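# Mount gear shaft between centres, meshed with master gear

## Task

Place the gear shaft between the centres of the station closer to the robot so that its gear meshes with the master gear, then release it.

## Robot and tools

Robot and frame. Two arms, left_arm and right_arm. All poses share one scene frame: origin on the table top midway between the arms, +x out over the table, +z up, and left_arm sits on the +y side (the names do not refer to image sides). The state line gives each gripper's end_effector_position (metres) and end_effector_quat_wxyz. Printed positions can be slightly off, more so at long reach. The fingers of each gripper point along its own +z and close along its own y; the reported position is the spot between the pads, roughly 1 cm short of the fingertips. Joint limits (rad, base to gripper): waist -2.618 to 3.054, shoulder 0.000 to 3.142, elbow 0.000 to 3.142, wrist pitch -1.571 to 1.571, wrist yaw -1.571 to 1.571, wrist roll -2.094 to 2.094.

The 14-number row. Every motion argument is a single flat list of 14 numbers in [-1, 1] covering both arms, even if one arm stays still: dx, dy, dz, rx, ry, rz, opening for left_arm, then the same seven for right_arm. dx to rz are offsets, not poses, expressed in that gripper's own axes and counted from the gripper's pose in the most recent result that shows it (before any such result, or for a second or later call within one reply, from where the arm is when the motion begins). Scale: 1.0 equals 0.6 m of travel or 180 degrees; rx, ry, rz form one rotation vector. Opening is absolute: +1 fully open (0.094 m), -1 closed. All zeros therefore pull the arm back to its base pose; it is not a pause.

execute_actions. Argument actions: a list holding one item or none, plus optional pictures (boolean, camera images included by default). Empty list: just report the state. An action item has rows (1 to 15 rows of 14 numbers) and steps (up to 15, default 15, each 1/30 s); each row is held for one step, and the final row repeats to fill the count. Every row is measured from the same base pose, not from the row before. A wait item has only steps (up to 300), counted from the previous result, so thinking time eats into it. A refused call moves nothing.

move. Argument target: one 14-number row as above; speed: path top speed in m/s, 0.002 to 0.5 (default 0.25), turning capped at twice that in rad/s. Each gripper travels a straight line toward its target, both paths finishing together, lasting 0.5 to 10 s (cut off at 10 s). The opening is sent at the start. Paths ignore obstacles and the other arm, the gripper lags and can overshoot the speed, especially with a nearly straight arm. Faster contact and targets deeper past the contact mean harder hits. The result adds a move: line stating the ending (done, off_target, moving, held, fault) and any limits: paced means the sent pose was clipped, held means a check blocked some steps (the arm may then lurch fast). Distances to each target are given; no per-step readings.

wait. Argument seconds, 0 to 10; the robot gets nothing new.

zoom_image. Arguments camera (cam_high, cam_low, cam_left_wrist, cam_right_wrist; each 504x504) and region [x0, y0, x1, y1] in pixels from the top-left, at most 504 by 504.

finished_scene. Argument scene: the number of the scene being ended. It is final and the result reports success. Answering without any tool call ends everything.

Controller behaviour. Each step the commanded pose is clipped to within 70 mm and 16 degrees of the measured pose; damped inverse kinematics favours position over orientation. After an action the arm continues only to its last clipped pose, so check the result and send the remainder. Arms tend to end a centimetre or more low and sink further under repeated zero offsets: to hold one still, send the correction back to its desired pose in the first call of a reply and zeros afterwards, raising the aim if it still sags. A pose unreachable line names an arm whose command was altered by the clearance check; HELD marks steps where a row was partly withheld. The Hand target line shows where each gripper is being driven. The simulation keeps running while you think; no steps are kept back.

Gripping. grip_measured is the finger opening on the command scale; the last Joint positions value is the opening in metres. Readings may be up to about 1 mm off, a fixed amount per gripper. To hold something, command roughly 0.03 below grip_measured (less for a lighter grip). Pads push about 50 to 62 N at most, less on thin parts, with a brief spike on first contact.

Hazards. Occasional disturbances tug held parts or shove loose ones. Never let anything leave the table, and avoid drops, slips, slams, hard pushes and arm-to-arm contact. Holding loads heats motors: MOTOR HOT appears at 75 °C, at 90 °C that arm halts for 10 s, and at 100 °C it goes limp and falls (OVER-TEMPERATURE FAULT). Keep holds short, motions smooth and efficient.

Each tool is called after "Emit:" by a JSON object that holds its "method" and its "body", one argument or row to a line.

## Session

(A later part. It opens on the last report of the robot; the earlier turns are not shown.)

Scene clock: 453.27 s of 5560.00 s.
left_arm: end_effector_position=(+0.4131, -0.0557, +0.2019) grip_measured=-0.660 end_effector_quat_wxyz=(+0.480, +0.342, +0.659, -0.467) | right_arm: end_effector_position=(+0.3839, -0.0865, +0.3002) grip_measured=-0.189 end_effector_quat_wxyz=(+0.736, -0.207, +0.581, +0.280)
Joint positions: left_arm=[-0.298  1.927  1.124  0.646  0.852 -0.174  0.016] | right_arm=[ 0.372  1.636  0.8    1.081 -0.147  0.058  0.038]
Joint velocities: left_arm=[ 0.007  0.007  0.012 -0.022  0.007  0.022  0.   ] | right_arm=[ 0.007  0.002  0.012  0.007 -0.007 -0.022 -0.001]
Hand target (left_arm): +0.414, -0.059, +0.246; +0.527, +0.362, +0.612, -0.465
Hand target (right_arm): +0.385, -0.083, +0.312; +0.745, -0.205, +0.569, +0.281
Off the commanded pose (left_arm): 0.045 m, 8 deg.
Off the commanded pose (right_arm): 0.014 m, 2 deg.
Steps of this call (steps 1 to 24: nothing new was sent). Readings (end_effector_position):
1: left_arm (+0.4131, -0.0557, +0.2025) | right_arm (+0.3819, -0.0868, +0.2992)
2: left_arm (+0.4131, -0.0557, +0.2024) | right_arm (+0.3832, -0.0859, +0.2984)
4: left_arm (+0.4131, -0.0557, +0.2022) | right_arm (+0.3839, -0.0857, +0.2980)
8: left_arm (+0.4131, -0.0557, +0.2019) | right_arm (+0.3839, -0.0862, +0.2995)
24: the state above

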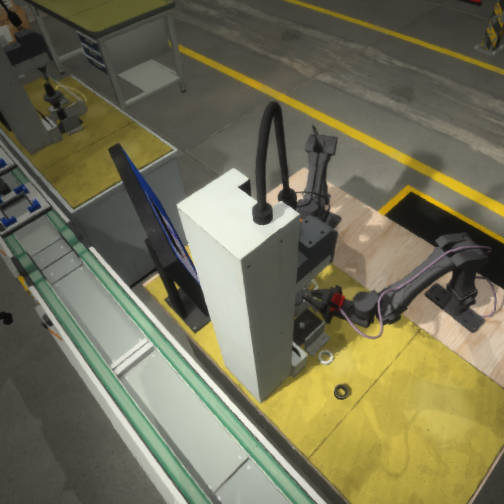

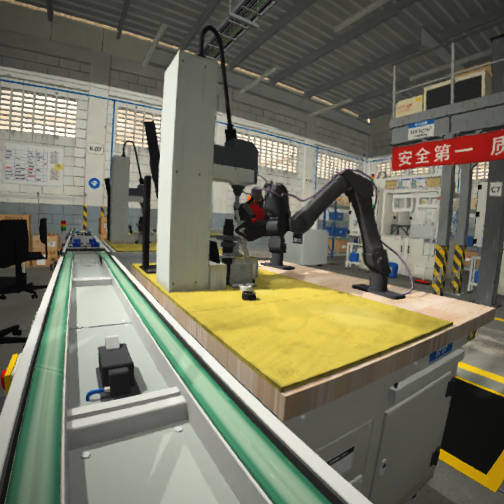

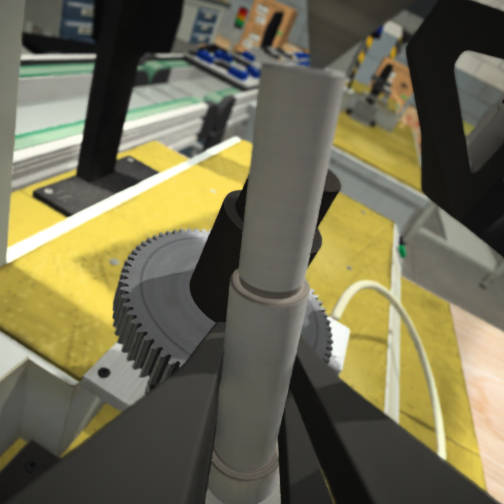

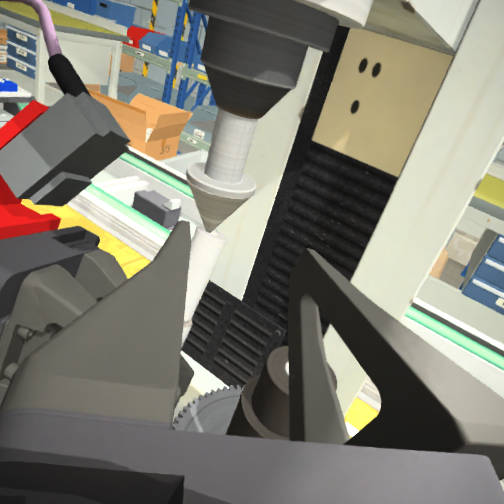

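Emit:
{"method": "execute_actions", "body": {
  "actions": [
    {"rows": [[-0.0733,-0.0186,0.0014,0.0091,-0.0281,0.0337,-0.695,-0.0176,0.0038,0.0125,0,-0.0095,0,-0.19],[-0.0741,-0.0191,0.0011,0.0093,-0.0286,0.0343,-0.695,-0.0173,0.0040,0.0170,0,-0.0095,0,-0.19],[-0.0749,-0.0196,0.0008,0.0095,-0.0291,0.0349,-0.695,-0.0170,0.0043,0.0220,0,-0.0095,0,-0.19],[-0.0757,-0.0201,0.0005,0.0097,-0.0296,0.0355,-0.695,-0.0167,0.0046,0.0270,0,-0.0095,0,-0.19],[-0.0765,-0.0206,0.0002,0.0098,-0.0302,0.0362,-0.695,-0.0164,0.0049,0.0320,0,-0.0095,0,-0.19],[-0.0773,-0.0211,0.0000,0.0100,-0.0307,0.0368,-0.695,-0.0161,0.0052,0.0370,0,-0.0095,0,-0.19],[-0.0781,-0.0216,-0.0003,0.0102,-0.0312,0.0374,-0.695,-0.0157,0.0055,0.0420,0,-0.0095,0,-0.19],[-0.0789,-0.0221,-0.0006,0.0103,-0.0317,0.0380,-0.695,-0.0154,0.0058,0.0470,0,-0.0095,0,-0.19],[-0.0797,-0.0226,-0.0009,0.0105,-0.0322,0.0386,-0.695,-0.0151,0.0061,0.0520,0,-0.0095,0,-0.19],[-0.0805,-0.0231,-0.0012,0.0107,-0.0327,0.0393,-0.695,-0.0148,0.0064,0.0570,0,-0.0095,0,-0.19],[-0.0813,-0.0236,-0.0015,0.0109,-0.0332,0.0399,-0.695,-0.0145,0.0067,0.0620,0,-0.0095,0,-0.19],[-0.0821,-0.0241,-0.0017,0.0110,-0.0338,0.0405,-0.695,-0.0141,0.0070,0.0670,0,-0.0095,0,-0.19],[-0.0828,-0.0245,-0.0020,0.0112,-0.0342,0.0410,-0.695,-0.0139,0.0073,0.0712,0,-0.0095,0,-0.19],[-0.0832,-0.0248,-0.0021,0.0113,-0.0345,0.0414,-0.695,-0.0137,0.0074,0.0740,0,-0.0095,0,-0.19],[-0.0834,-0.0249,-0.0022,0.0113,-0.0346,0.0415,-0.695,-0.0136,0.0075,0.0754,0,-0.0095,0,-0.19]], "steps": 15}
  ],
  "pictures": false
}}

Emit:
{"method": "wait", "body": {
  "seconds": 0.8
}}

Emit:
{"method": "zoom_image", "body": {
  "camera": "cam_left_wrist",
  "region": [200, 0, 400, 200]
}}

Scene clock: 504.43 s of 5560.00 s.
left_arm: end_effector_position=(+0.4131, -0.0557, +0.2021) grip_measured=-0.660 end_effector_quat_wxyz=(+0.481, +0.342, +0.659, -0.466) | right_arm: end_effector_position=(+0.4071, -0.0638, +0.3188) grip_measured=-0.189 end_effector_quat_wxyz=(+0.748, -0.202, +0.564, +0.285)
Joint positions: left_arm=[-0.298  1.927  1.124  0.647  0.852 -0.173  0.016] | right_arm=[ 0.393  1.74   0.957  1.071 -0.128  0.058  0.038]
Joint velocities: left_arm=[ 0.007 -0.002 -0.012  0.051  0.022 -0.051 -0.   ] | right_arm=[ 0.037  0.193  0.261 -0.095  0.022 -0.081 -0.   ]
Hand target (left_arm): +0.411, -0.058, +0.253; +0.537, +0.368, +0.601, -0.464
Hand target (right_arm): +0.413, -0.057, +0.318; +0.744, -0.202, +0.570, +0.283
Off the commanded pose (left_arm): 0.052 m, 10 deg.
Off the commanded pose (right_arm): 0.010 m, 1 deg.
Steps of this call (steps 1 to 90: nothing new was sent; then 47.67 s passed at rest; steps 91 to 105: all 15 steps of this action). Readings (end_effector_position):
91: left_arm (+0.4131, -0.0557, +0.2019) | right_arm (+0.3839, -0.0865, +0.3002)
92: left_arm (+0.4131, -0.0557, +0.2019) | right_arm (+0.3842, -0.0865, +0.3009)
94: left_arm (+0.4131, -0.0557, +0.2019) | right_arm (+0.3865, -0.0850, +0.3040)
98: left_arm (+0.4131, -0.0557, +0.2019) | right_arm (+0.3934, -0.0772, +0.3126)
105: the state above

Scene clock: 505.23 s of 5560.00 s.
left_arm: end_effector_position=(+0.4132, -0.0557, +0.2022) grip_measured=-0.660 end_effector_quat_wxyz=(+0.481, +0.342, +0.659, -0.466) | right_arm: end_effector_position=(+0.4100, -0.0620, +0.3167) grip_measured=-0.189 end_effector_quat_wxyz=(+0.746, -0.201, +0.568, +0.284)
Joint positions: left_arm=[-0.298  1.927  1.124  0.648  0.852 -0.173  0.016] | right_arm=[ 0.394  1.75   0.969  1.061 -0.123  0.058  0.038]
Joint velocities: left_arm=[-0.002  0.007 -0.002 -0.007  0.037  0.051 -0.001] | right_arm=[ 0.007 -0.007  0.027 -0.022 -0.022 -0.037 -0.   ]
Hand target (left_arm): +0.411, -0.058, +0.253; +0.537, +0.368, +0.601, -0.464
Hand target (right_arm): +0.413, -0.057, +0.318; +0.745, -0.202, +0.570, +0.283
Off the commanded pose (left_arm): 0.052 m, 10 deg.
Off the commanded pose (right_arm): 0.007 m, 0 deg.
Steps of this call (steps 1 to 24: nothing new was sent). Readings (end_effector_position):
1: left_arm (+0.4131, -0.0557, +0.2021) | right_arm (+0.4083, -0.0627, +0.3188)
2: left_arm (+0.4131, -0.0557, +0.2021) | right_arm (+0.4090, -0.0619, +0.3183)
4: left_arm (+0.4131, -0.0557, +0.2021) | right_arm (+0.4096, -0.0618, +0.3174)
8: left_arm (+0.4131, -0.0557, +0.2021) | right_arm (+0.4099, -0.0619, +0.3169)
24: the state above

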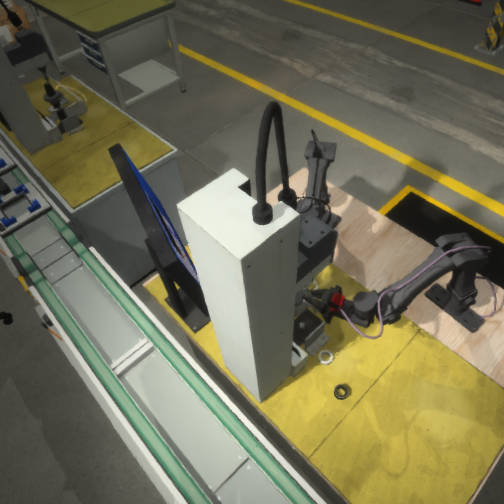

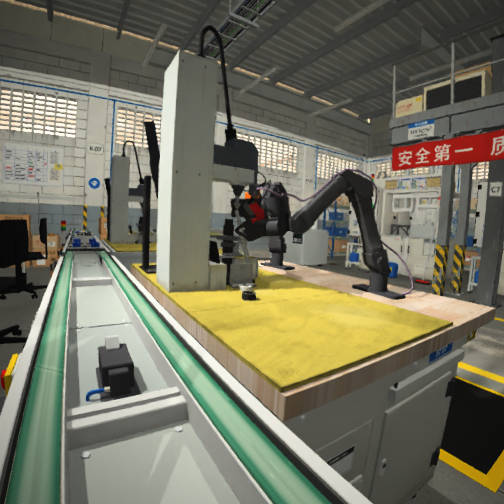

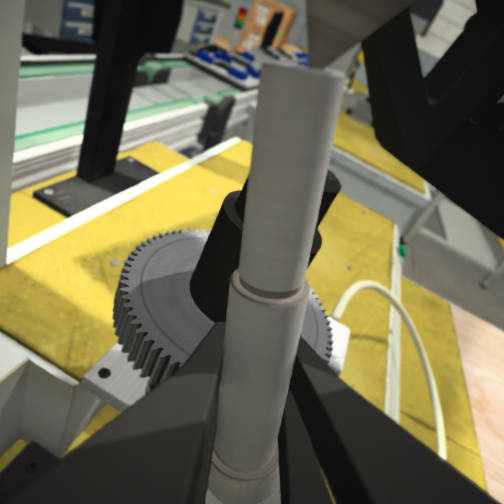

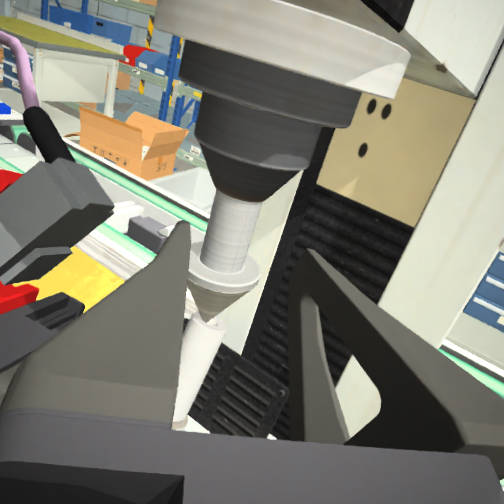

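Region (200, 0, 400, 200) of cam_left_wrist's 504x504 image, scaled by 2.520, with more detail than that image has.

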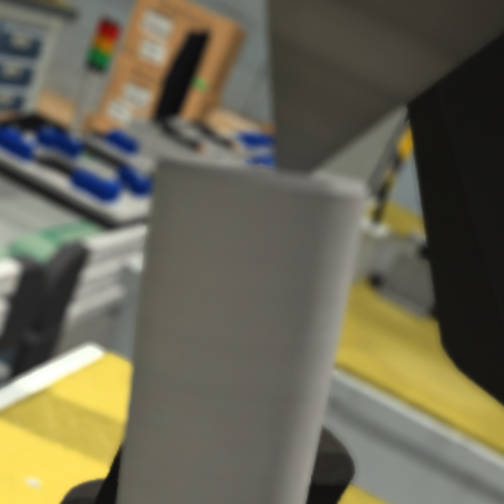

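Emit:
{"method": "execute_actions", "body": {
  "actions": [
    {"rows": [[-0.083,-0.0249,-0.0022,0.0113,-0.0346,0.0428,-0.695,0.0007,0.0048,0.0112,0,0,0,-0.1],[-0.083,-0.0249,-0.0022,0.0113,-0.0346,0.0441,-0.695,0.0024,0.0052,0.0115,0,0,0,-0.1],[-0.083,-0.0249,-0.0022,0.0113,-0.0346,0.0454,-0.695,0.0041,0.0056,0.0118,0,0,0,-0.1],[-0.083,-0.0249,-0.0022,0.0113,-0.0346,0.0467,-0.695,0.0058,0.0060,0.0121,0,0,0,-0.1],[-0.083,-0.0249,-0.0022,0.0113,-0.0346,0.0480,-0.695,0.0075,0.0065,0.0124,0,0,0,-0.1],[-0.083,-0.0249,-0.0022,0.0113,-0.0346,0.0493,-0.695,0.0092,0.0069,0.0127,0,0,0,-0.1],[-0.083,-0.0249,-0.0022,0.0113,-0.0346,0.0506,-0.695,0.0109,0.0073,0.0131,0,0,0,-0.1],[-0.083,-0.0249,-0.0022,0.0113,-0.0346,0.0519,-0.695,0.0126,0.0077,0.0134,0,0,0,-0.1],[-0.083,-0.0249,-0.0022,0.0113,-0.0346,0.0532,-0.695,0.0143,0.0082,0.0137,0,0,0,-0.1],[-0.083,-0.0249,-0.0022,0.0113,-0.0346,0.0545,-0.695,0.0160,0.0086,0.0140,0,0,0,-0.1],[-0.083,-0.0249,-0.0022,0.0113,-0.0346,0.0555,-0.695,0.0176,0.0090,0.0143,0,0,0,-0.1]], "steps": 15}
  ],
  "pictures": false
}}

Emit:
{"method": "wait", "body": {
  "seconds": 0.6
}}

Emit:
{"method": "zoom_image", "body": {
  "camera": "cam_left_wrist",
  "region": [200, 0, 400, 200]
}}

Scene clock: 536.83 s of 5560.00 s.
left_arm: end_effector_position=(+0.4133, -0.0558, +0.2034) grip_measured=-0.660 end_effector_quat_wxyz=(+0.492, +0.355, +0.651, -0.458) | right_arm: end_effector_position=(+0.4133, -0.0548, +0.2998) grip_measured=-0.101 end_effector_quat_wxyz=(+0.738, -0.203, +0.578, +0.282)
Joint positions: left_arm=[-0.298  1.927  1.124  0.654  0.852 -0.138  0.016] | right_arm=[ 0.406  1.79   0.969  1.074 -0.113  0.056  0.042]
Joint velocities: left_arm=[ 0.007 -0.012  0.002 -0.022 -0.081  0.007 -0.001] | right_arm=[ 0.017 -0.002  0.012 -0.051 -0.007  0.022 -0.   ]
Hand target (left_arm): +0.411, -0.058, +0.253; +0.547, +0.382, +0.592, -0.452
Hand target (right_arm): +0.414, -0.051, +0.309; +0.746, -0.201, +0.568, +0.284
Off the commanded pose (left_arm): 0.051 m, 10 deg.
Off the commanded pose (right_arm): 0.010 m, 2 deg.
Steps of this call (steps 1 to 90: nothing new was sent; then 28.10 s passed at rest; steps 91 to 105: all 15 steps of this action). Readings (end_effector_position):
91: left_arm (+0.4132, -0.0557, +0.2022) | right_arm (+0.4101, -0.0620, +0.3168)
92: left_arm (+0.4132, -0.0557, +0.2022) | right_arm (+0.4101, -0.0621, +0.3168)
94: left_arm (+0.4132, -0.0557, +0.2025) | right_arm (+0.4107, -0.0619, +0.3154)
98: left_arm (+0.4133, -0.0557, +0.2032) | right_arm (+0.4120, -0.0584, +0.3077)
105: the state above

Scene clock: 537.43 s of 5560.00 s.
left_arm: end_effector_position=(+0.4134, -0.0557, +0.2034) grip_measured=-0.660 end_effector_quat_wxyz=(+0.492, +0.355, +0.650, -0.457) | right_arm: end_effector_position=(+0.4133, -0.0551, +0.3004) grip_measured=-0.101 end_effector_quat_wxyz=(+0.739, -0.203, +0.577, +0.282)
Joint positions: left_arm=[-0.298  1.927  1.124  0.654  0.852 -0.136  0.016] | right_arm=[ 0.406  1.79   0.969  1.076 -0.111  0.056  0.042]
Joint velocities: left_arm=[-0.002  0.002 -0.007 -0.022 -0.051  0.007  0.001] | right_arm=[ 0.007  0.022 -0.007  0.037 -0.022 -0.007 -0.   ]
Hand target (left_arm): +0.411, -0.058, +0.253; +0.547, +0.382, +0.592, -0.452
Hand target (right_arm): +0.414, -0.051, +0.309; +0.746, -0.201, +0.568, +0.284
Off the commanded pose (left_arm): 0.051 m, 10 deg.
Off the commanded pose (right_arm): 0.010 m, 1 deg.
Steps of this call (steps 1 to 18: nothing new was sent). Readings (end_effector_position):
1: left_arm (+0.4133, -0.0558, +0.2034) | right_arm (+0.4133, -0.0549, +0.3000)
2: left_arm (+0.4133, -0.0558, +0.2034) | right_arm (+0.4133, -0.0550, +0.3001)
4: left_arm (+0.4133, -0.0558, +0.2034) | right_arm (+0.4133, -0.0551, +0.3002)
8: left_arm (+0.4134, -0.0557, +0.2034) | right_arm (+0.4133, -0.0551, +0.3003)
18: the state above

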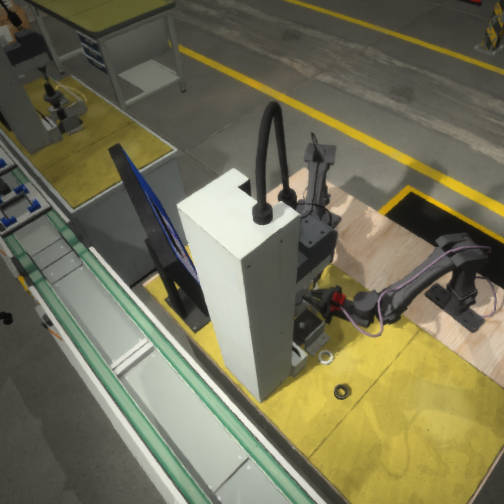

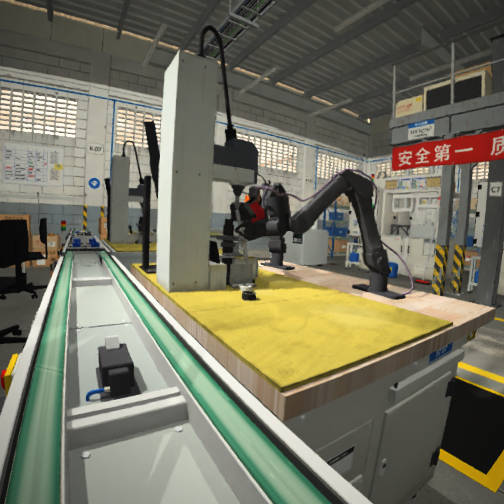

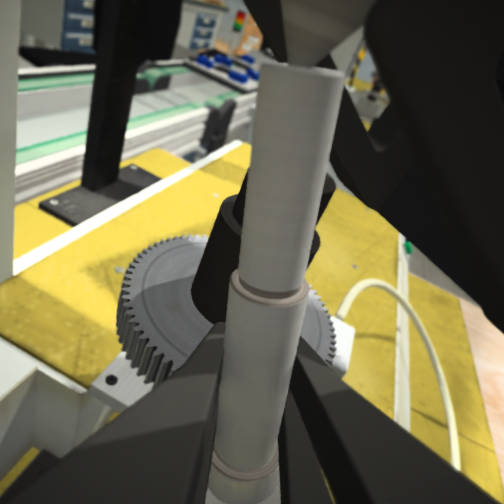

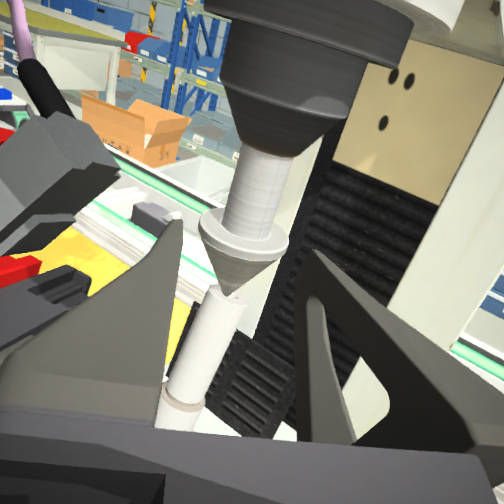

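Region (200, 0, 400, 200) of cam_left_wrist's 504x504 image, scaled by 2.520, with more detail than that image has.

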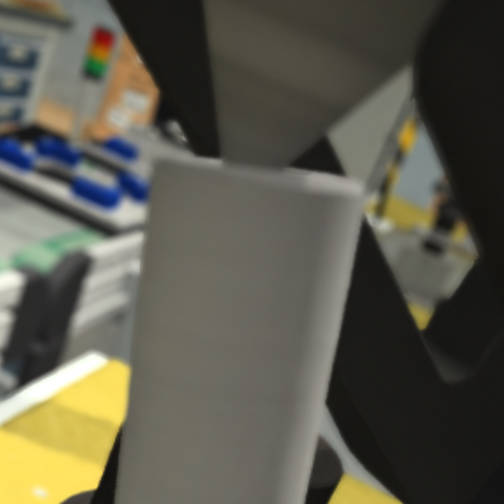

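Emit:
{"method": "execute_actions", "body": {
  "actions": [
    {"rows": [[-0.0818,-0.0211,-0.0016,0.0108,-0.032,0.0418,-0.695,-0.0116,0.0045,0.0119,0,-0.007,0,-0.1],[-0.0818,-0.0211,-0.0016,0.0108,-0.032,0.0418,-0.695,-0.0111,0.0045,0.0137,0,-0.007,0,-0.1],[-0.0818,-0.0211,-0.0016,0.0108,-0.032,0.0418,-0.695,-0.0106,0.0045,0.0155,0,-0.007,0,-0.1],[-0.0818,-0.0211,-0.0016,0.0108,-0.032,0.0418,-0.695,-0.0102,0.0045,0.0173,0,-0.007,0,-0.1],[-0.0818,-0.0211,-0.0016,0.0108,-0.032,0.0418,-0.695,-0.0097,0.0045,0.0191,0,-0.007,0,-0.1],[-0.0818,-0.0211,-0.0016,0.0108,-0.032,0.0418,-0.695,-0.0093,0.0045,0.0209,0,-0.007,0,-0.1],[-0.0818,-0.0211,-0.0016,0.0108,-0.032,0.0418,-0.695,-0.0088,0.0045,0.0227,0,-0.007,0,-0.1],[-0.0818,-0.0211,-0.0016,0.0108,-0.032,0.0418,-0.695,-0.0083,0.0045,0.0245,0,-0.007,0,-0.1],[-0.0818,-0.0211,-0.0016,0.0108,-0.032,0.0418,-0.695,-0.0079,0.0045,0.0263,0,-0.007,0,-0.1],[-0.0818,-0.0211,-0.0016,0.0108,-0.032,0.0418,-0.695,-0.0074,0.0045,0.0281,0,-0.007,0,-0.1],[-0.0818,-0.0211,-0.0016,0.0108,-0.032,0.0418,-0.695,-0.0070,0.0045,0.0296,0,-0.007,0,-0.1]], "steps": 15}
  ],
  "pictures": false
}}

Emit:
{"method": "wait", "body": {
  "seconds": 0.6
}}

Scene clock: 573.03 s of 5560.00 s.
left_arm: end_effector_position=(+0.4134, -0.0557, +0.2033) grip_measured=-0.660 end_effector_quat_wxyz=(+0.493, +0.356, +0.650, -0.456) | right_arm: end_effector_position=(+0.4222, -0.0486, +0.3048) grip_measured=-0.101 end_effector_quat_wxyz=(+0.744, -0.200, +0.572, +0.282)
Joint positions: left_arm=[-0.298  1.927  1.124  0.654  0.852 -0.133  0.016] | right_arm=[ 0.409  1.828  1.022  1.076 -0.105  0.056  0.042]
Joint velocities: left_arm=[-0.017  0.007 -0.017 -0.022 -0.051  0.007  0.001] | right_arm=[ 0.022  0.007  0.007  0.007 -0.007 -0.007 -0.   ]
Hand target (left_arm): +0.411, -0.059, +0.253; +0.546, +0.383, +0.593, -0.452
Hand target (right_arm): +0.424, -0.043, +0.309; +0.745, -0.199, +0.569, +0.284
Off the commanded pose (left_arm): 0.051 m, 10 deg.
Off the commanded pose (right_arm): 0.007 m, 0 deg.
Steps of this call (steps 1 to 90: nothing new was sent; then 32.10 s passed at rest; steps 91 to 105: all 15 steps of this action). Readings (end_effector_position):
91: left_arm (+0.4134, -0.0557, +0.2034) | right_arm (+0.4134, -0.0552, +0.3004)
92: left_arm (+0.4134, -0.0557, +0.2034) | right_arm (+0.4135, -0.0553, +0.3004)
94: left_arm (+0.4134, -0.0557, +0.2033) | right_arm (+0.4145, -0.0548, +0.3016)
98: left_arm (+0.4134, -0.0557, +0.2033) | right_arm (+0.4185, -0.0526, +0.3050)
105: the state above

Scene clock: 573.63 s of 5560.00 s.
left_arm: end_effector_position=(+0.4134, -0.0557, +0.2033) grip_measured=-0.660 end_effector_quat_wxyz=(+0.493, +0.356, +0.650, -0.456) | right_arm: end_effector_position=(+0.4221, -0.0482, +0.3048) grip_measured=-0.101 end_effector_quat_wxyz=(+0.744, -0.200, +0.572, +0.283)
Joint positions: left_arm=[-0.298  1.927  1.124  0.654  0.852 -0.133  0.016] | right_arm=[ 0.409  1.829  1.023  1.076 -0.105  0.056  0.042]
Joint velocities: left_arm=[-0.007 -0.017 -0.002 -0.037  0.051 -0.051  0.   ] | right_arm=[-0.007 -0.022  0.007  0.007 -0.037  0.007 -0.001]
Hand target (left_arm): +0.411, -0.059, +0.253; +0.546, +0.383, +0.593, -0.452
Hand target (right_arm): +0.424, -0.043, +0.309; +0.745, -0.199, +0.569, +0.284
Off the commanded pose (left_arm): 0.051 m, 10 deg.
Off the commanded pose (right_arm): 0.007 m, 0 deg.
Steps of this call (steps 1 to 18: nothing new was sent). Readings (end_effector_position):
1: left_arm (+0.4134, -0.0557, +0.2033) | right_arm (+0.4222, -0.0484, +0.3048)
2: left_arm (+0.4134, -0.0557, +0.2033) | right_arm (+0.4221, -0.0482, +0.3048)
4: left_arm (+0.4134, -0.0557, +0.2033) | right_arm (+0.4221, -0.0482, +0.3048)
8: left_arm (+0.4134, -0.0557, +0.2033) | right_arm (+0.4221, -0.0482, +0.3048)
18: the state above

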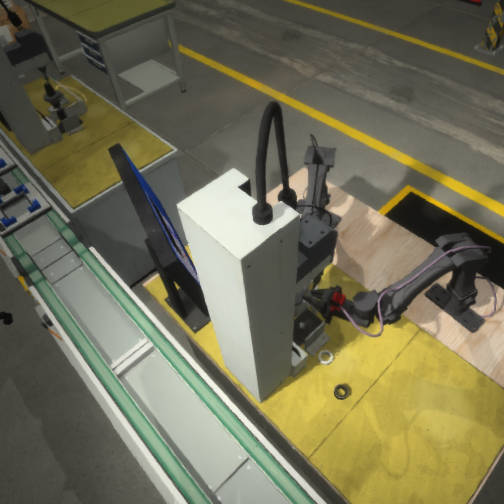

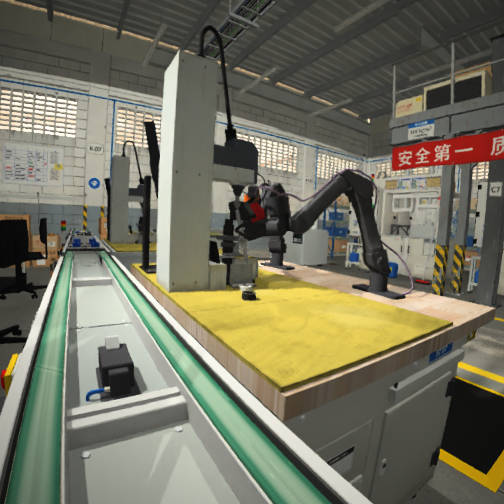

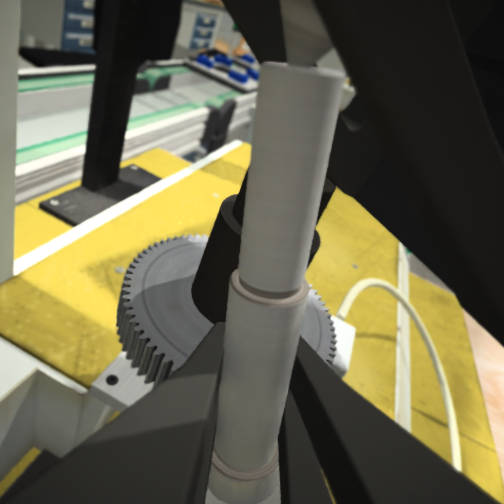

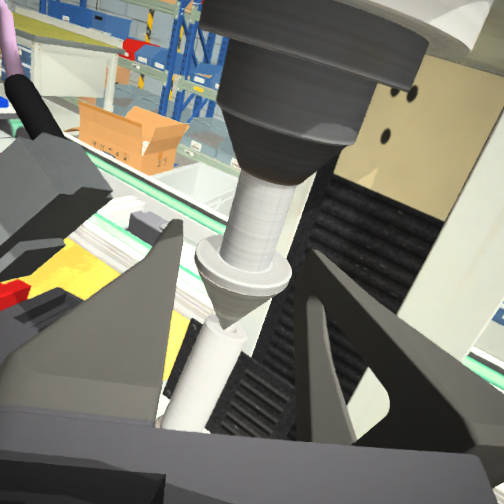

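Emit:
{"method": "execute_actions", "body": {
  "actions": [
    {"rows": [[-0.0818,-0.0211,-0.0016,0.0108,-0.032,0.0410,-0.695,-0.0040,0.0052,0.0112,0,-0.002,0,-0.1],[-0.0818,-0.0211,-0.0016,0.0108,-0.032,0.0410,-0.695,-0.0036,0.0052,0.0126,0,-0.002,0,-0.1],[-0.0818,-0.0211,-0.0016,0.0108,-0.032,0.0410,-0.695,-0.0033,0.0052,0.0140,0,-0.002,0,-0.1],[-0.0818,-0.0211,-0.0016,0.0108,-0.032,0.0410,-0.695,-0.0029,0.0052,0.0154,0,-0.002,0,-0.1],[-0.0818,-0.0211,-0.0016,0.0108,-0.032,0.0410,-0.695,-0.0025,0.0052,0.0168,0,-0.002,0,-0.1],[-0.0818,-0.0211,-0.0016,0.0108,-0.032,0.0410,-0.695,-0.0022,0.0052,0.0182,0,-0.002,0,-0.15],[-0.0818,-0.0211,-0.0016,0.0108,-0.032,0.0410,-0.695,-0.0018,0.0052,0.0195,0,-0.002,0,-0.2],[-0.0818,-0.0211,-0.0016,0.0108,-0.032,0.0410,-0.695,-0.0018,0.0052,0.0195,0,-0.002,0,-0.25],[-0.0818,-0.0211,-0.0016,0.0108,-0.032,0.0410,-0.695,-0.0018,0.0052,0.0195,0,-0.002,0,-0.3],[-0.0818,-0.0211,-0.0016,0.0108,-0.032,0.0410,-0.695,-0.0018,0.0052,0.0195,0,-0.002,0,-0.34],[-0.0818,-0.0211,-0.0016,0.0108,-0.032,0.0410,-0.695,-0.0018,0.0052,0.0195,0,-0.002,0,-0.38],[-0.0818,-0.0211,-0.0016,0.0108,-0.032,0.0410,-0.695,-0.0018,0.0052,0.0195,0,-0.002,0,-0.42],[-0.0818,-0.0211,-0.0016,0.0108,-0.032,0.0410,-0.695,-0.0018,0.0052,0.0195,0,-0.002,0,-0.45],[-0.0818,-0.0211,-0.0016,0.0108,-0.032,0.0410,-0.695,-0.0018,0.0052,0.0195,0,-0.002,0,-0.48],[-0.0818,-0.0211,-0.0016,0.0108,-0.032,0.0410,-0.695,-0.0018,0.0052,0.0195,0,-0.002,0,-0.505]], "steps": 15}
  ],
  "pictures": false
}}

Emit:
{"method": "wait", "body": {
  "seconds": 0.8
}}

Scene clock: 592.83 s of 5560.00 s.
left_arm: end_effector_position=(+0.4134, -0.0557, +0.2032) grip_measured=-0.660 end_effector_quat_wxyz=(+0.493, +0.356, +0.650, -0.456) | right_arm: end_effector_position=(+0.4245, -0.0431, +0.3079) grip_measured=-0.474 end_effector_quat_wxyz=(+0.746, -0.200, +0.568, +0.285)
Joint positions: left_arm=[-0.298  1.927  1.124  0.654  0.852 -0.132  0.016] | right_arm=[ 0.416  1.846  1.049  1.076 -0.102  0.056  0.025]
Joint velocities: left_arm=[-0.007 -0.012 -0.002 -0.022  0.007  0.037  0.001] | right_arm=[-0.017  0.002  0.002  0.022 -0.007 -0.037 -0.   ]
Hand target (left_arm): +0.411, -0.059, +0.253; +0.546, +0.383, +0.593, -0.452
Hand target (right_arm): +0.428, -0.039, +0.309; +0.745, -0.199, +0.570, +0.283
Off the commanded pose (left_arm): 0.051 m, 10 deg.
Off the commanded pose (right_arm): 0.006 m, 0 deg.
Steps of this call (steps 1 to 90: nothing new was sent; then 15.70 s passed at rest; steps 91 to 105: all 15 steps of this action). Readings (end_effector_position):
91: left_arm (+0.4134, -0.0557, +0.2033) | right_arm (+0.4221, -0.0483, +0.3048)
92: left_arm (+0.4134, -0.0557, +0.2033) | right_arm (+0.4222, -0.0484, +0.3048)
94: left_arm (+0.4134, -0.0557, +0.2032) | right_arm (+0.4229, -0.0481, +0.3056)
98: left_arm (+0.4134, -0.0557, +0.2032) | right_arm (+0.4259, -0.0464, +0.3080)
105: the state above

Scene clock: 593.63 s of 5560.00 s.
left_arm: end_effector_position=(+0.4134, -0.0557, +0.2032) grip_measured=-0.660 end_effector_quat_wxyz=(+0.493, +0.356, +0.650, -0.456) | right_arm: end_effector_position=(+0.4245, -0.0431, +0.3079) grip_measured=-0.474 end_effector_quat_wxyz=(+0.746, -0.200, +0.568, +0.285)
Joint positions: left_arm=[-0.298  1.927  1.124  0.654  0.852 -0.132  0.016] | right_arm=[ 0.416  1.846  1.049  1.076 -0.102  0.056  0.025]
Joint velocities: left_arm=[ 0.002 -0.007  0.007  0.022  0.037  0.051  0.001] | right_arm=[-0.002  0.012  0.002  0.051 -0.037 -0.066 -0.   ]
Hand target (left_arm): +0.411, -0.059, +0.253; +0.546, +0.383, +0.593, -0.452
Hand target (right_arm): +0.428, -0.039, +0.309; +0.745, -0.199, +0.570, +0.283
Off the commanded pose (left_arm): 0.051 m, 10 deg.
Off the commanded pose (right_arm): 0.006 m, 0 deg.
Steps of this call (steps 1 to 24: nothing new was sent). Readings (end_effector_position):
1: left_arm (+0.4134, -0.0557, +0.2032) | right_arm (+0.4245, -0.0431, +0.3079)
2: left_arm (+0.4134, -0.0557, +0.2032) | right_arm (+0.4245, -0.0431, +0.3079)
4: left_arm (+0.4134, -0.0557, +0.2032) | right_arm (+0.4245, -0.0431, +0.3079)
8: left_arm (+0.4134, -0.0557, +0.2032) | right_arm (+0.4245, -0.0431, +0.3079)
24: the state above

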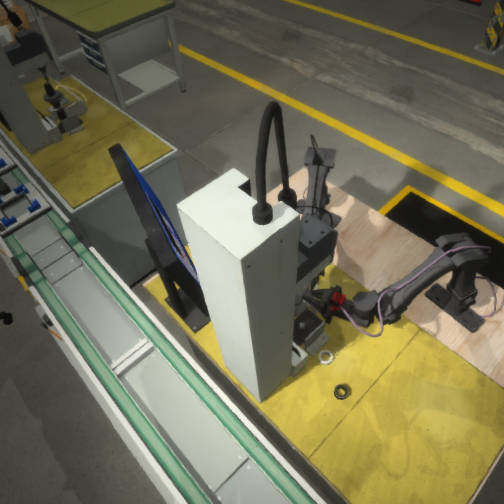

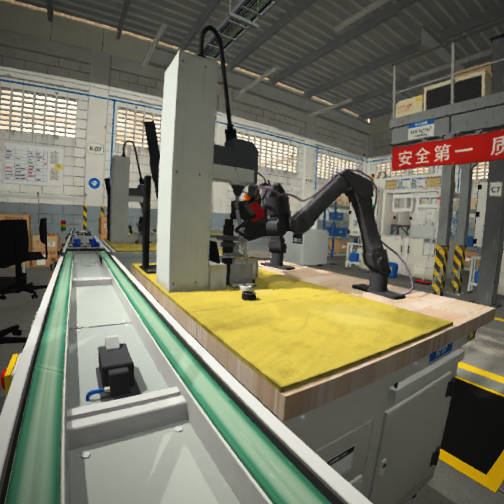

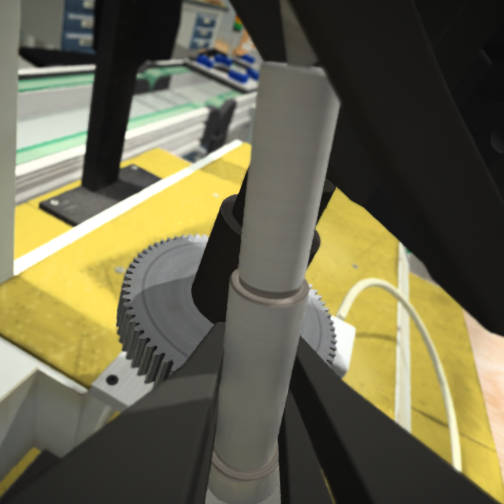

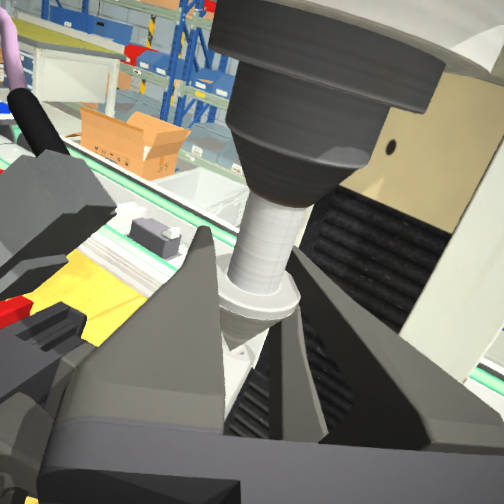

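Emit:
{"method": "execute_actions", "body": {
  "actions": [
    {"rows": [[-0.0844,-0.0217,-0.0019,0.0111,-0.0329,0.0421,-0.695,-0.0064,0.0002,0.0102,0,-0.0037,0,-0.505],[-0.0869,-0.0224,-0.0021,0.0114,-0.0337,0.0432,-0.695,-0.0128,0.0003,0.0115,0,-0.0074,0,-0.505],[-0.0895,-0.0230,-0.0024,0.0116,-0.0346,0.0443,-0.695,-0.0192,0.0005,0.0127,0,-0.0111,0,-0.505],[-0.0921,-0.0237,-0.0026,0.0119,-0.0355,0.0454,-0.695,-0.0256,0.0007,0.0139,0,-0.0148,0,-0.505],[-0.0947,-0.0243,-0.0029,0.0122,-0.0363,0.0465,-0.695,-0.0320,0.0008,0.0152,0,-0.0185,0,-0.505],[-0.0972,-0.0250,-0.0032,0.0125,-0.0372,0.0476,-0.695,-0.0384,0.0010,0.0164,0,-0.0222,0,-0.505],[-0.0998,-0.0256,-0.0034,0.0128,-0.0381,0.0487,-0.695,-0.0448,0.0012,0.0176,0,-0.0259,0,-0.505],[-0.1024,-0.0263,-0.0037,0.0130,-0.0389,0.0498,-0.695,-0.0513,0.0013,0.0189,0,-0.0297,0,-0.505],[-0.1050,-0.0269,-0.0039,0.0133,-0.0398,0.0509,-0.695,-0.0577,0.0015,0.0201,0,-0.0334,0,-0.505],[-0.1075,-0.0276,-0.0042,0.0136,-0.0407,0.0520,-0.695,-0.0641,0.0017,0.0213,0,-0.0371,0,-0.505],[-0.1101,-0.0282,-0.0045,0.0139,-0.0415,0.0531,-0.695,-0.0705,0.0018,0.0226,0,-0.0408,0,-0.505],[-0.1127,-0.0289,-0.0047,0.0142,-0.0424,0.0542,-0.695,-0.0769,0.0020,0.0238,0,-0.0445,0,-0.505],[-0.1153,-0.0295,-0.0050,0.0144,-0.0433,0.0553,-0.695,-0.0833,0.0022,0.0250,0,-0.0482,0,-0.505],[-0.1178,-0.0302,-0.0052,0.0147,-0.0441,0.0564,-0.695,-0.0897,0.0023,0.0263,0,-0.0519,0,-0.505],[-0.1204,-0.0308,-0.0055,0.0150,-0.0450,0.0575,-0.695,-0.0961,0.0025,0.0275,0,-0.0556,0,-0.505]], "steps": 15}
  ],
  "pictures": false
}}

Emit:
{"method": "wait", "body": {
  "seconds": 0.8
}}

Scene clock: 613.27 s of 5560.00 s.
left_arm: end_effector_position=(+0.4138, -0.0559, +0.2042) grip_measured=-0.660 end_effector_quat_wxyz=(+0.494, +0.357, +0.649, -0.455) | right_arm: end_effector_position=(+0.4244, -0.0431, +0.3104) grip_measured=-0.474 end_effector_quat_wxyz=(+0.748, -0.199, +0.565, +0.286)
Joint positions: left_arm=[-0.298  1.927  1.127  0.652  0.852 -0.13   0.016] | right_arm=[ 0.416  1.846  1.053  1.08  -0.103  0.058  0.025]
Joint velocities: left_arm=[-0.007 -0.012  0.027 -0.066  0.037  0.095  0.   ] | right_arm=[ 0.007 -0.012  0.066  0.066  0.051  0.037 -0.001]
Hand target (left_arm): +0.408, -0.058, +0.275; +0.566, +0.393, +0.569, -0.448
Hand target (right_arm): +0.420, -0.047, +0.365; +0.792, -0.174, +0.502, +0.301
Off the commanded pose (left_arm): 0.074 m, 13 deg.
Off the commanded pose (right_arm): 0.057 m, 10 deg.
Steps of this call (steps 1 to 90: nothing new was sent; then 16.13 s passed at rest; steps 91 to 105: all 15 steps of this action). Readings (end_effector_position):
91: left_arm (+0.4134, -0.0557, +0.2032) | right_arm (+0.4245, -0.0431, +0.3079)
92: left_arm (+0.4134, -0.0557, +0.2032) | right_arm (+0.4245, -0.0431, +0.3079)
94: left_arm (+0.4134, -0.0557, +0.2032) | right_arm (+0.4246, -0.0430, +0.3084)
98: left_arm (+0.4134, -0.0557, +0.2032) | right_arm (+0.4245, -0.0430, +0.3091)
105: the state above

Scene clock: 614.07 s of 5560.00 s.
left_arm: end_effector_position=(+0.4142, -0.0559, +0.2085) grip_measured=-0.660 end_effector_quat_wxyz=(+0.497, +0.358, +0.646, -0.455) | right_arm: end_effector_position=(+0.4244, -0.0431, +0.3149) grip_measured=-0.474 end_effector_quat_wxyz=(+0.751, -0.197, +0.560, +0.288)
Joint positions: left_arm=[-0.298  1.922  1.131  0.651  0.85  -0.129  0.016] | right_arm=[ 0.416  1.846  1.059  1.087 -0.103  0.06   0.025]
Joint velocities: left_arm=[-0.017 -0.017 -0.012 -0.037  0.007 -0.081  0.   ] | right_arm=[-0.007  0.017 -0.002  0.007  0.037 -0.125  0.001]
Hand target (left_arm): +0.408, -0.058, +0.275; +0.566, +0.393, +0.569, -0.448
Hand target (right_arm): +0.420, -0.047, +0.365; +0.792, -0.174, +0.502, +0.301
Off the commanded pose (left_arm): 0.069 m, 13 deg.
Off the commanded pose (right_arm): 0.053 m, 9 deg.
Steps of this call (steps 1 to 24: nothing new was sent). Readings (end_effector_position):
1: left_arm (+0.4139, -0.0560, +0.2045) | right_arm (+0.4244, -0.0431, +0.3111)
2: left_arm (+0.4141, -0.0560, +0.2052) | right_arm (+0.4245, -0.0430, +0.3116)
4: left_arm (+0.4140, -0.0560, +0.2066) | right_arm (+0.4244, -0.0431, +0.3130)
8: left_arm (+0.4142, -0.0559, +0.2085) | right_arm (+0.4244, -0.0431, +0.3148)
24: the state above

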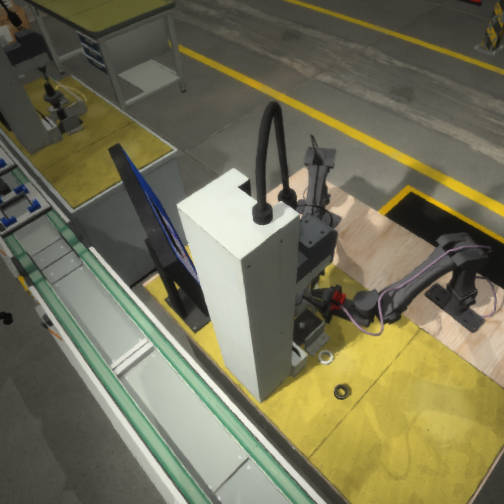

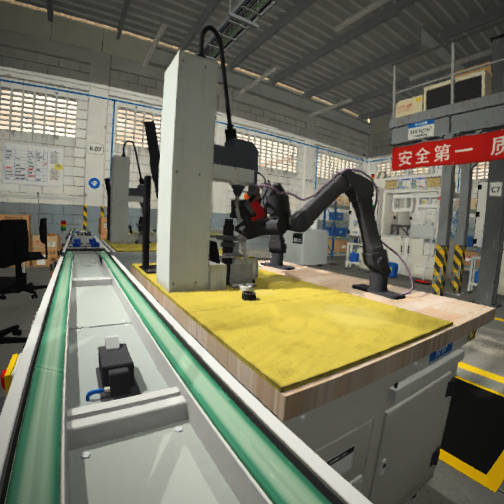

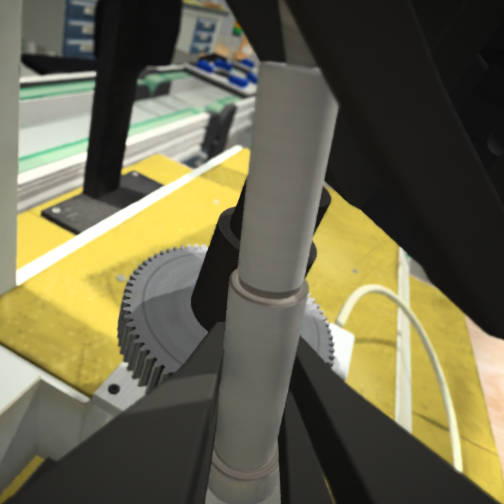

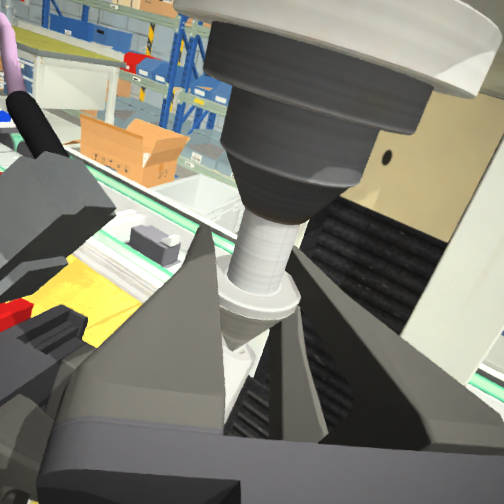

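Emit:
{"method": "execute_actions", "body": {
  "actions": [
    {"rows": [[-0.1146,-0.0289,-0.0049,0.0150,-0.0415,0.0549,-0.695,-0.0882,0.0025,0.0273,0,-0.0519,0,-0.505],[-0.1170,-0.0295,-0.0052,0.0152,-0.0421,0.0556,-0.695,-0.0922,0.0026,0.0285,0,-0.0537,0,-0.505],[-0.1195,-0.0300,-0.0054,0.0154,-0.0426,0.0564,-0.695,-0.0961,0.0027,0.0297,0,-0.0556,0,-0.505],[-0.1219,-0.0306,-0.0056,0.0156,-0.0432,0.0571,-0.695,-0.1000,0.0028,0.0310,0,-0.0575,0,-0.505],[-0.1243,-0.0312,-0.0059,0.0158,-0.0437,0.0578,-0.695,-0.1039,0.0029,0.0322,0,-0.0593,0,-0.505],[-0.1267,-0.0318,-0.0061,0.0160,-0.0443,0.0585,-0.695,-0.1079,0.0030,0.0334,0,-0.0612,0,-0.505],[-0.1291,-0.0324,-0.0063,0.0162,-0.0448,0.0592,-0.695,-0.1118,0.0031,0.0346,0,-0.0631,0,-0.505],[-0.1316,-0.0329,-0.0066,0.0164,-0.0454,0.0600,-0.695,-0.1157,0.0033,0.0358,0,-0.0649,0,-0.505],[-0.1340,-0.0335,-0.0068,0.0166,-0.0459,0.0607,-0.695,-0.1196,0.0034,0.0370,0,-0.0668,0,-0.505],[-0.1364,-0.0341,-0.0070,0.0168,-0.0465,0.0614,-0.695,-0.1236,0.0035,0.0382,0,-0.0687,0,-0.505],[-0.1388,-0.0347,-0.0073,0.0170,-0.0470,0.0621,-0.695,-0.1275,0.0036,0.0394,0,-0.0705,0,-0.505],[-0.1412,-0.0353,-0.0075,0.0172,-0.0476,0.0628,-0.695,-0.1314,0.0037,0.0407,0,-0.0724,0,-0.505],[-0.1437,-0.0358,-0.0077,0.0174,-0.0481,0.0636,-0.695,-0.1353,0.0038,0.0419,0,-0.0743,0,-0.505],[-0.1461,-0.0364,-0.0080,0.0176,-0.0487,0.0643,-0.695,-0.1393,0.0039,0.0431,0,-0.0761,0,-0.505],[-0.1485,-0.0370,-0.0082,0.0178,-0.0492,0.0650,-0.695,-0.1432,0.0040,0.0443,0,-0.0780,0,-0.505]], "steps": 15}
  ],
  "pictures": false
}}

Emit:
{"method": "wait", "body": {
  "seconds": 0.8
}}

Scene clock: 635.80 s of 5560.00 s.
left_arm: end_effector_position=(+0.4173, -0.0562, +0.2292) grip_measured=-0.660 end_effector_quat_wxyz=(+0.510, +0.364, +0.635, -0.452) | right_arm: end_effector_position=(+0.4246, -0.0430, +0.3362) grip_measured=-0.475 end_effector_quat_wxyz=(+0.766, -0.190, +0.538, +0.295)
Joint positions: left_arm=[-0.296  1.901  1.17   0.622  0.852 -0.123  0.016] | right_arm=[ 0.416  1.847  1.096  1.109 -0.103  0.068  0.025]
Joint velocities: left_arm=[ 0.002 -0.002  0.061 -0.095 -0.007  0.037  0.   ] | right_arm=[ 0.007  0.037  0.046 -0.081 -0.066  0.081 -0.001]
Hand target (left_arm): +0.408, -0.058, +0.298; +0.578, +0.401, +0.555, -0.445
Hand target (right_arm): +0.417, -0.049, +0.401; +0.813, -0.160, +0.466, +0.310
Off the commanded pose (left_arm): 0.071 m, 13 deg.
Off the commanded pose (right_arm): 0.069 m, 11 deg.
Steps of this call (steps 1 to 90: nothing new was sent; then 18.23 s passed at rest; steps 91 to 105: all 15 steps of this action). Readings (end_effector_position):
91: left_arm (+0.4143, -0.0560, +0.2086) | right_arm (+0.4244, -0.0431, +0.3149)
92: left_arm (+0.4145, -0.0561, +0.2088) | right_arm (+0.4243, -0.0431, +0.3150)
94: left_arm (+0.4149, -0.0563, +0.2097) | right_arm (+0.4244, -0.0431, +0.3163)
98: left_arm (+0.4153, -0.0564, +0.2161) | right_arm (+0.4244, -0.0431, +0.3230)
105: the state above

Scene clock: 636.60 s of 5560.00 s.
left_arm: end_effector_position=(+0.4169, -0.0562, +0.2286) grip_measured=-0.660 end_effector_quat_wxyz=(+0.508, +0.364, +0.636, -0.453) | right_arm: end_effector_position=(+0.4259, -0.0417, +0.3377) grip_measured=-0.489 end_effector_quat_wxyz=(+0.768, -0.192, +0.536, +0.293)
Joint positions: left_arm=[-0.296  1.901  1.171  0.616  0.856 -0.123  0.016] | right_arm=[ 0.416  1.854  1.107  1.109 -0.104  0.06   0.024]
Joint velocities: left_arm=[-0.012 -0.007 -0.027  0.007 -0.007 -0.022 -0.   ] | right_arm=[ 0.002  0.007 -0.022  0.066 -0.051 -0.007  0.   ]
Hand target (left_arm): +0.408, -0.058, +0.298; +0.578, +0.401, +0.555, -0.444
Hand target (right_arm): +0.417, -0.049, +0.401; +0.813, -0.160, +0.466, +0.310
Off the commanded pose (left_arm): 0.072 m, 13 deg.
Off the commanded pose (right_arm): 0.067 m, 11 deg.
Steps of this call (steps 1 to 24: nothing new was sent). Readings (end_effector_position):
1: left_arm (+0.4174, -0.0561, +0.2290) | right_arm (+0.4250, -0.0427, +0.3370)
2: left_arm (+0.4172, -0.0561, +0.2288) | right_arm (+0.4257, -0.0419, +0.3379)
4: left_arm (+0.4169, -0.0562, +0.2286) | right_arm (+0.4259, -0.0417, +0.3377)
8: left_arm (+0.4169, -0.0562, +0.2286) | right_arm (+0.4259, -0.0417, +0.3377)
24: the state above

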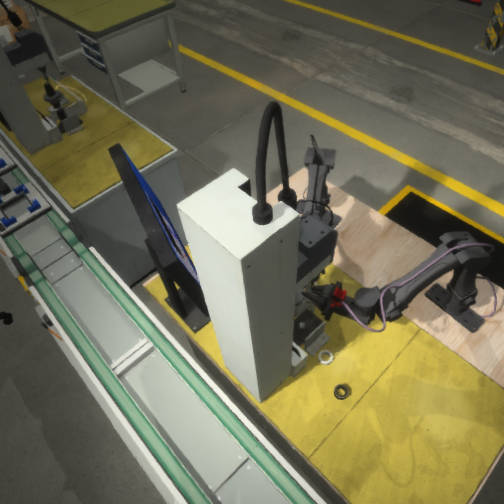

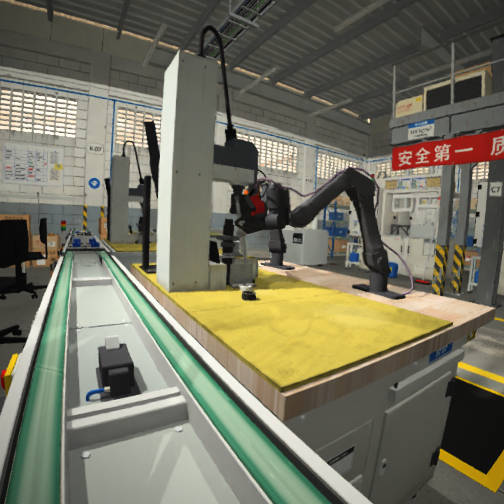

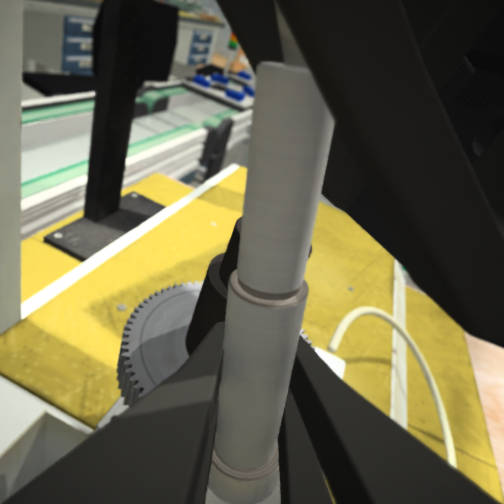

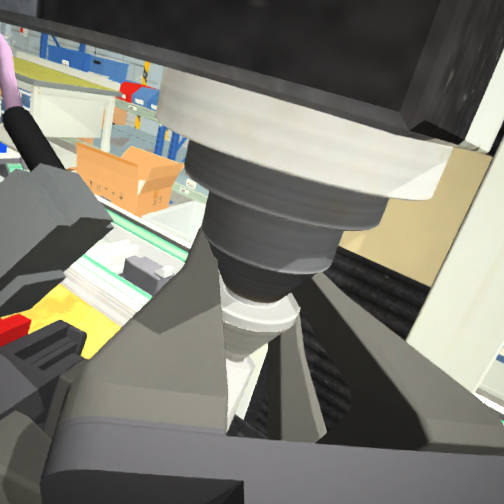

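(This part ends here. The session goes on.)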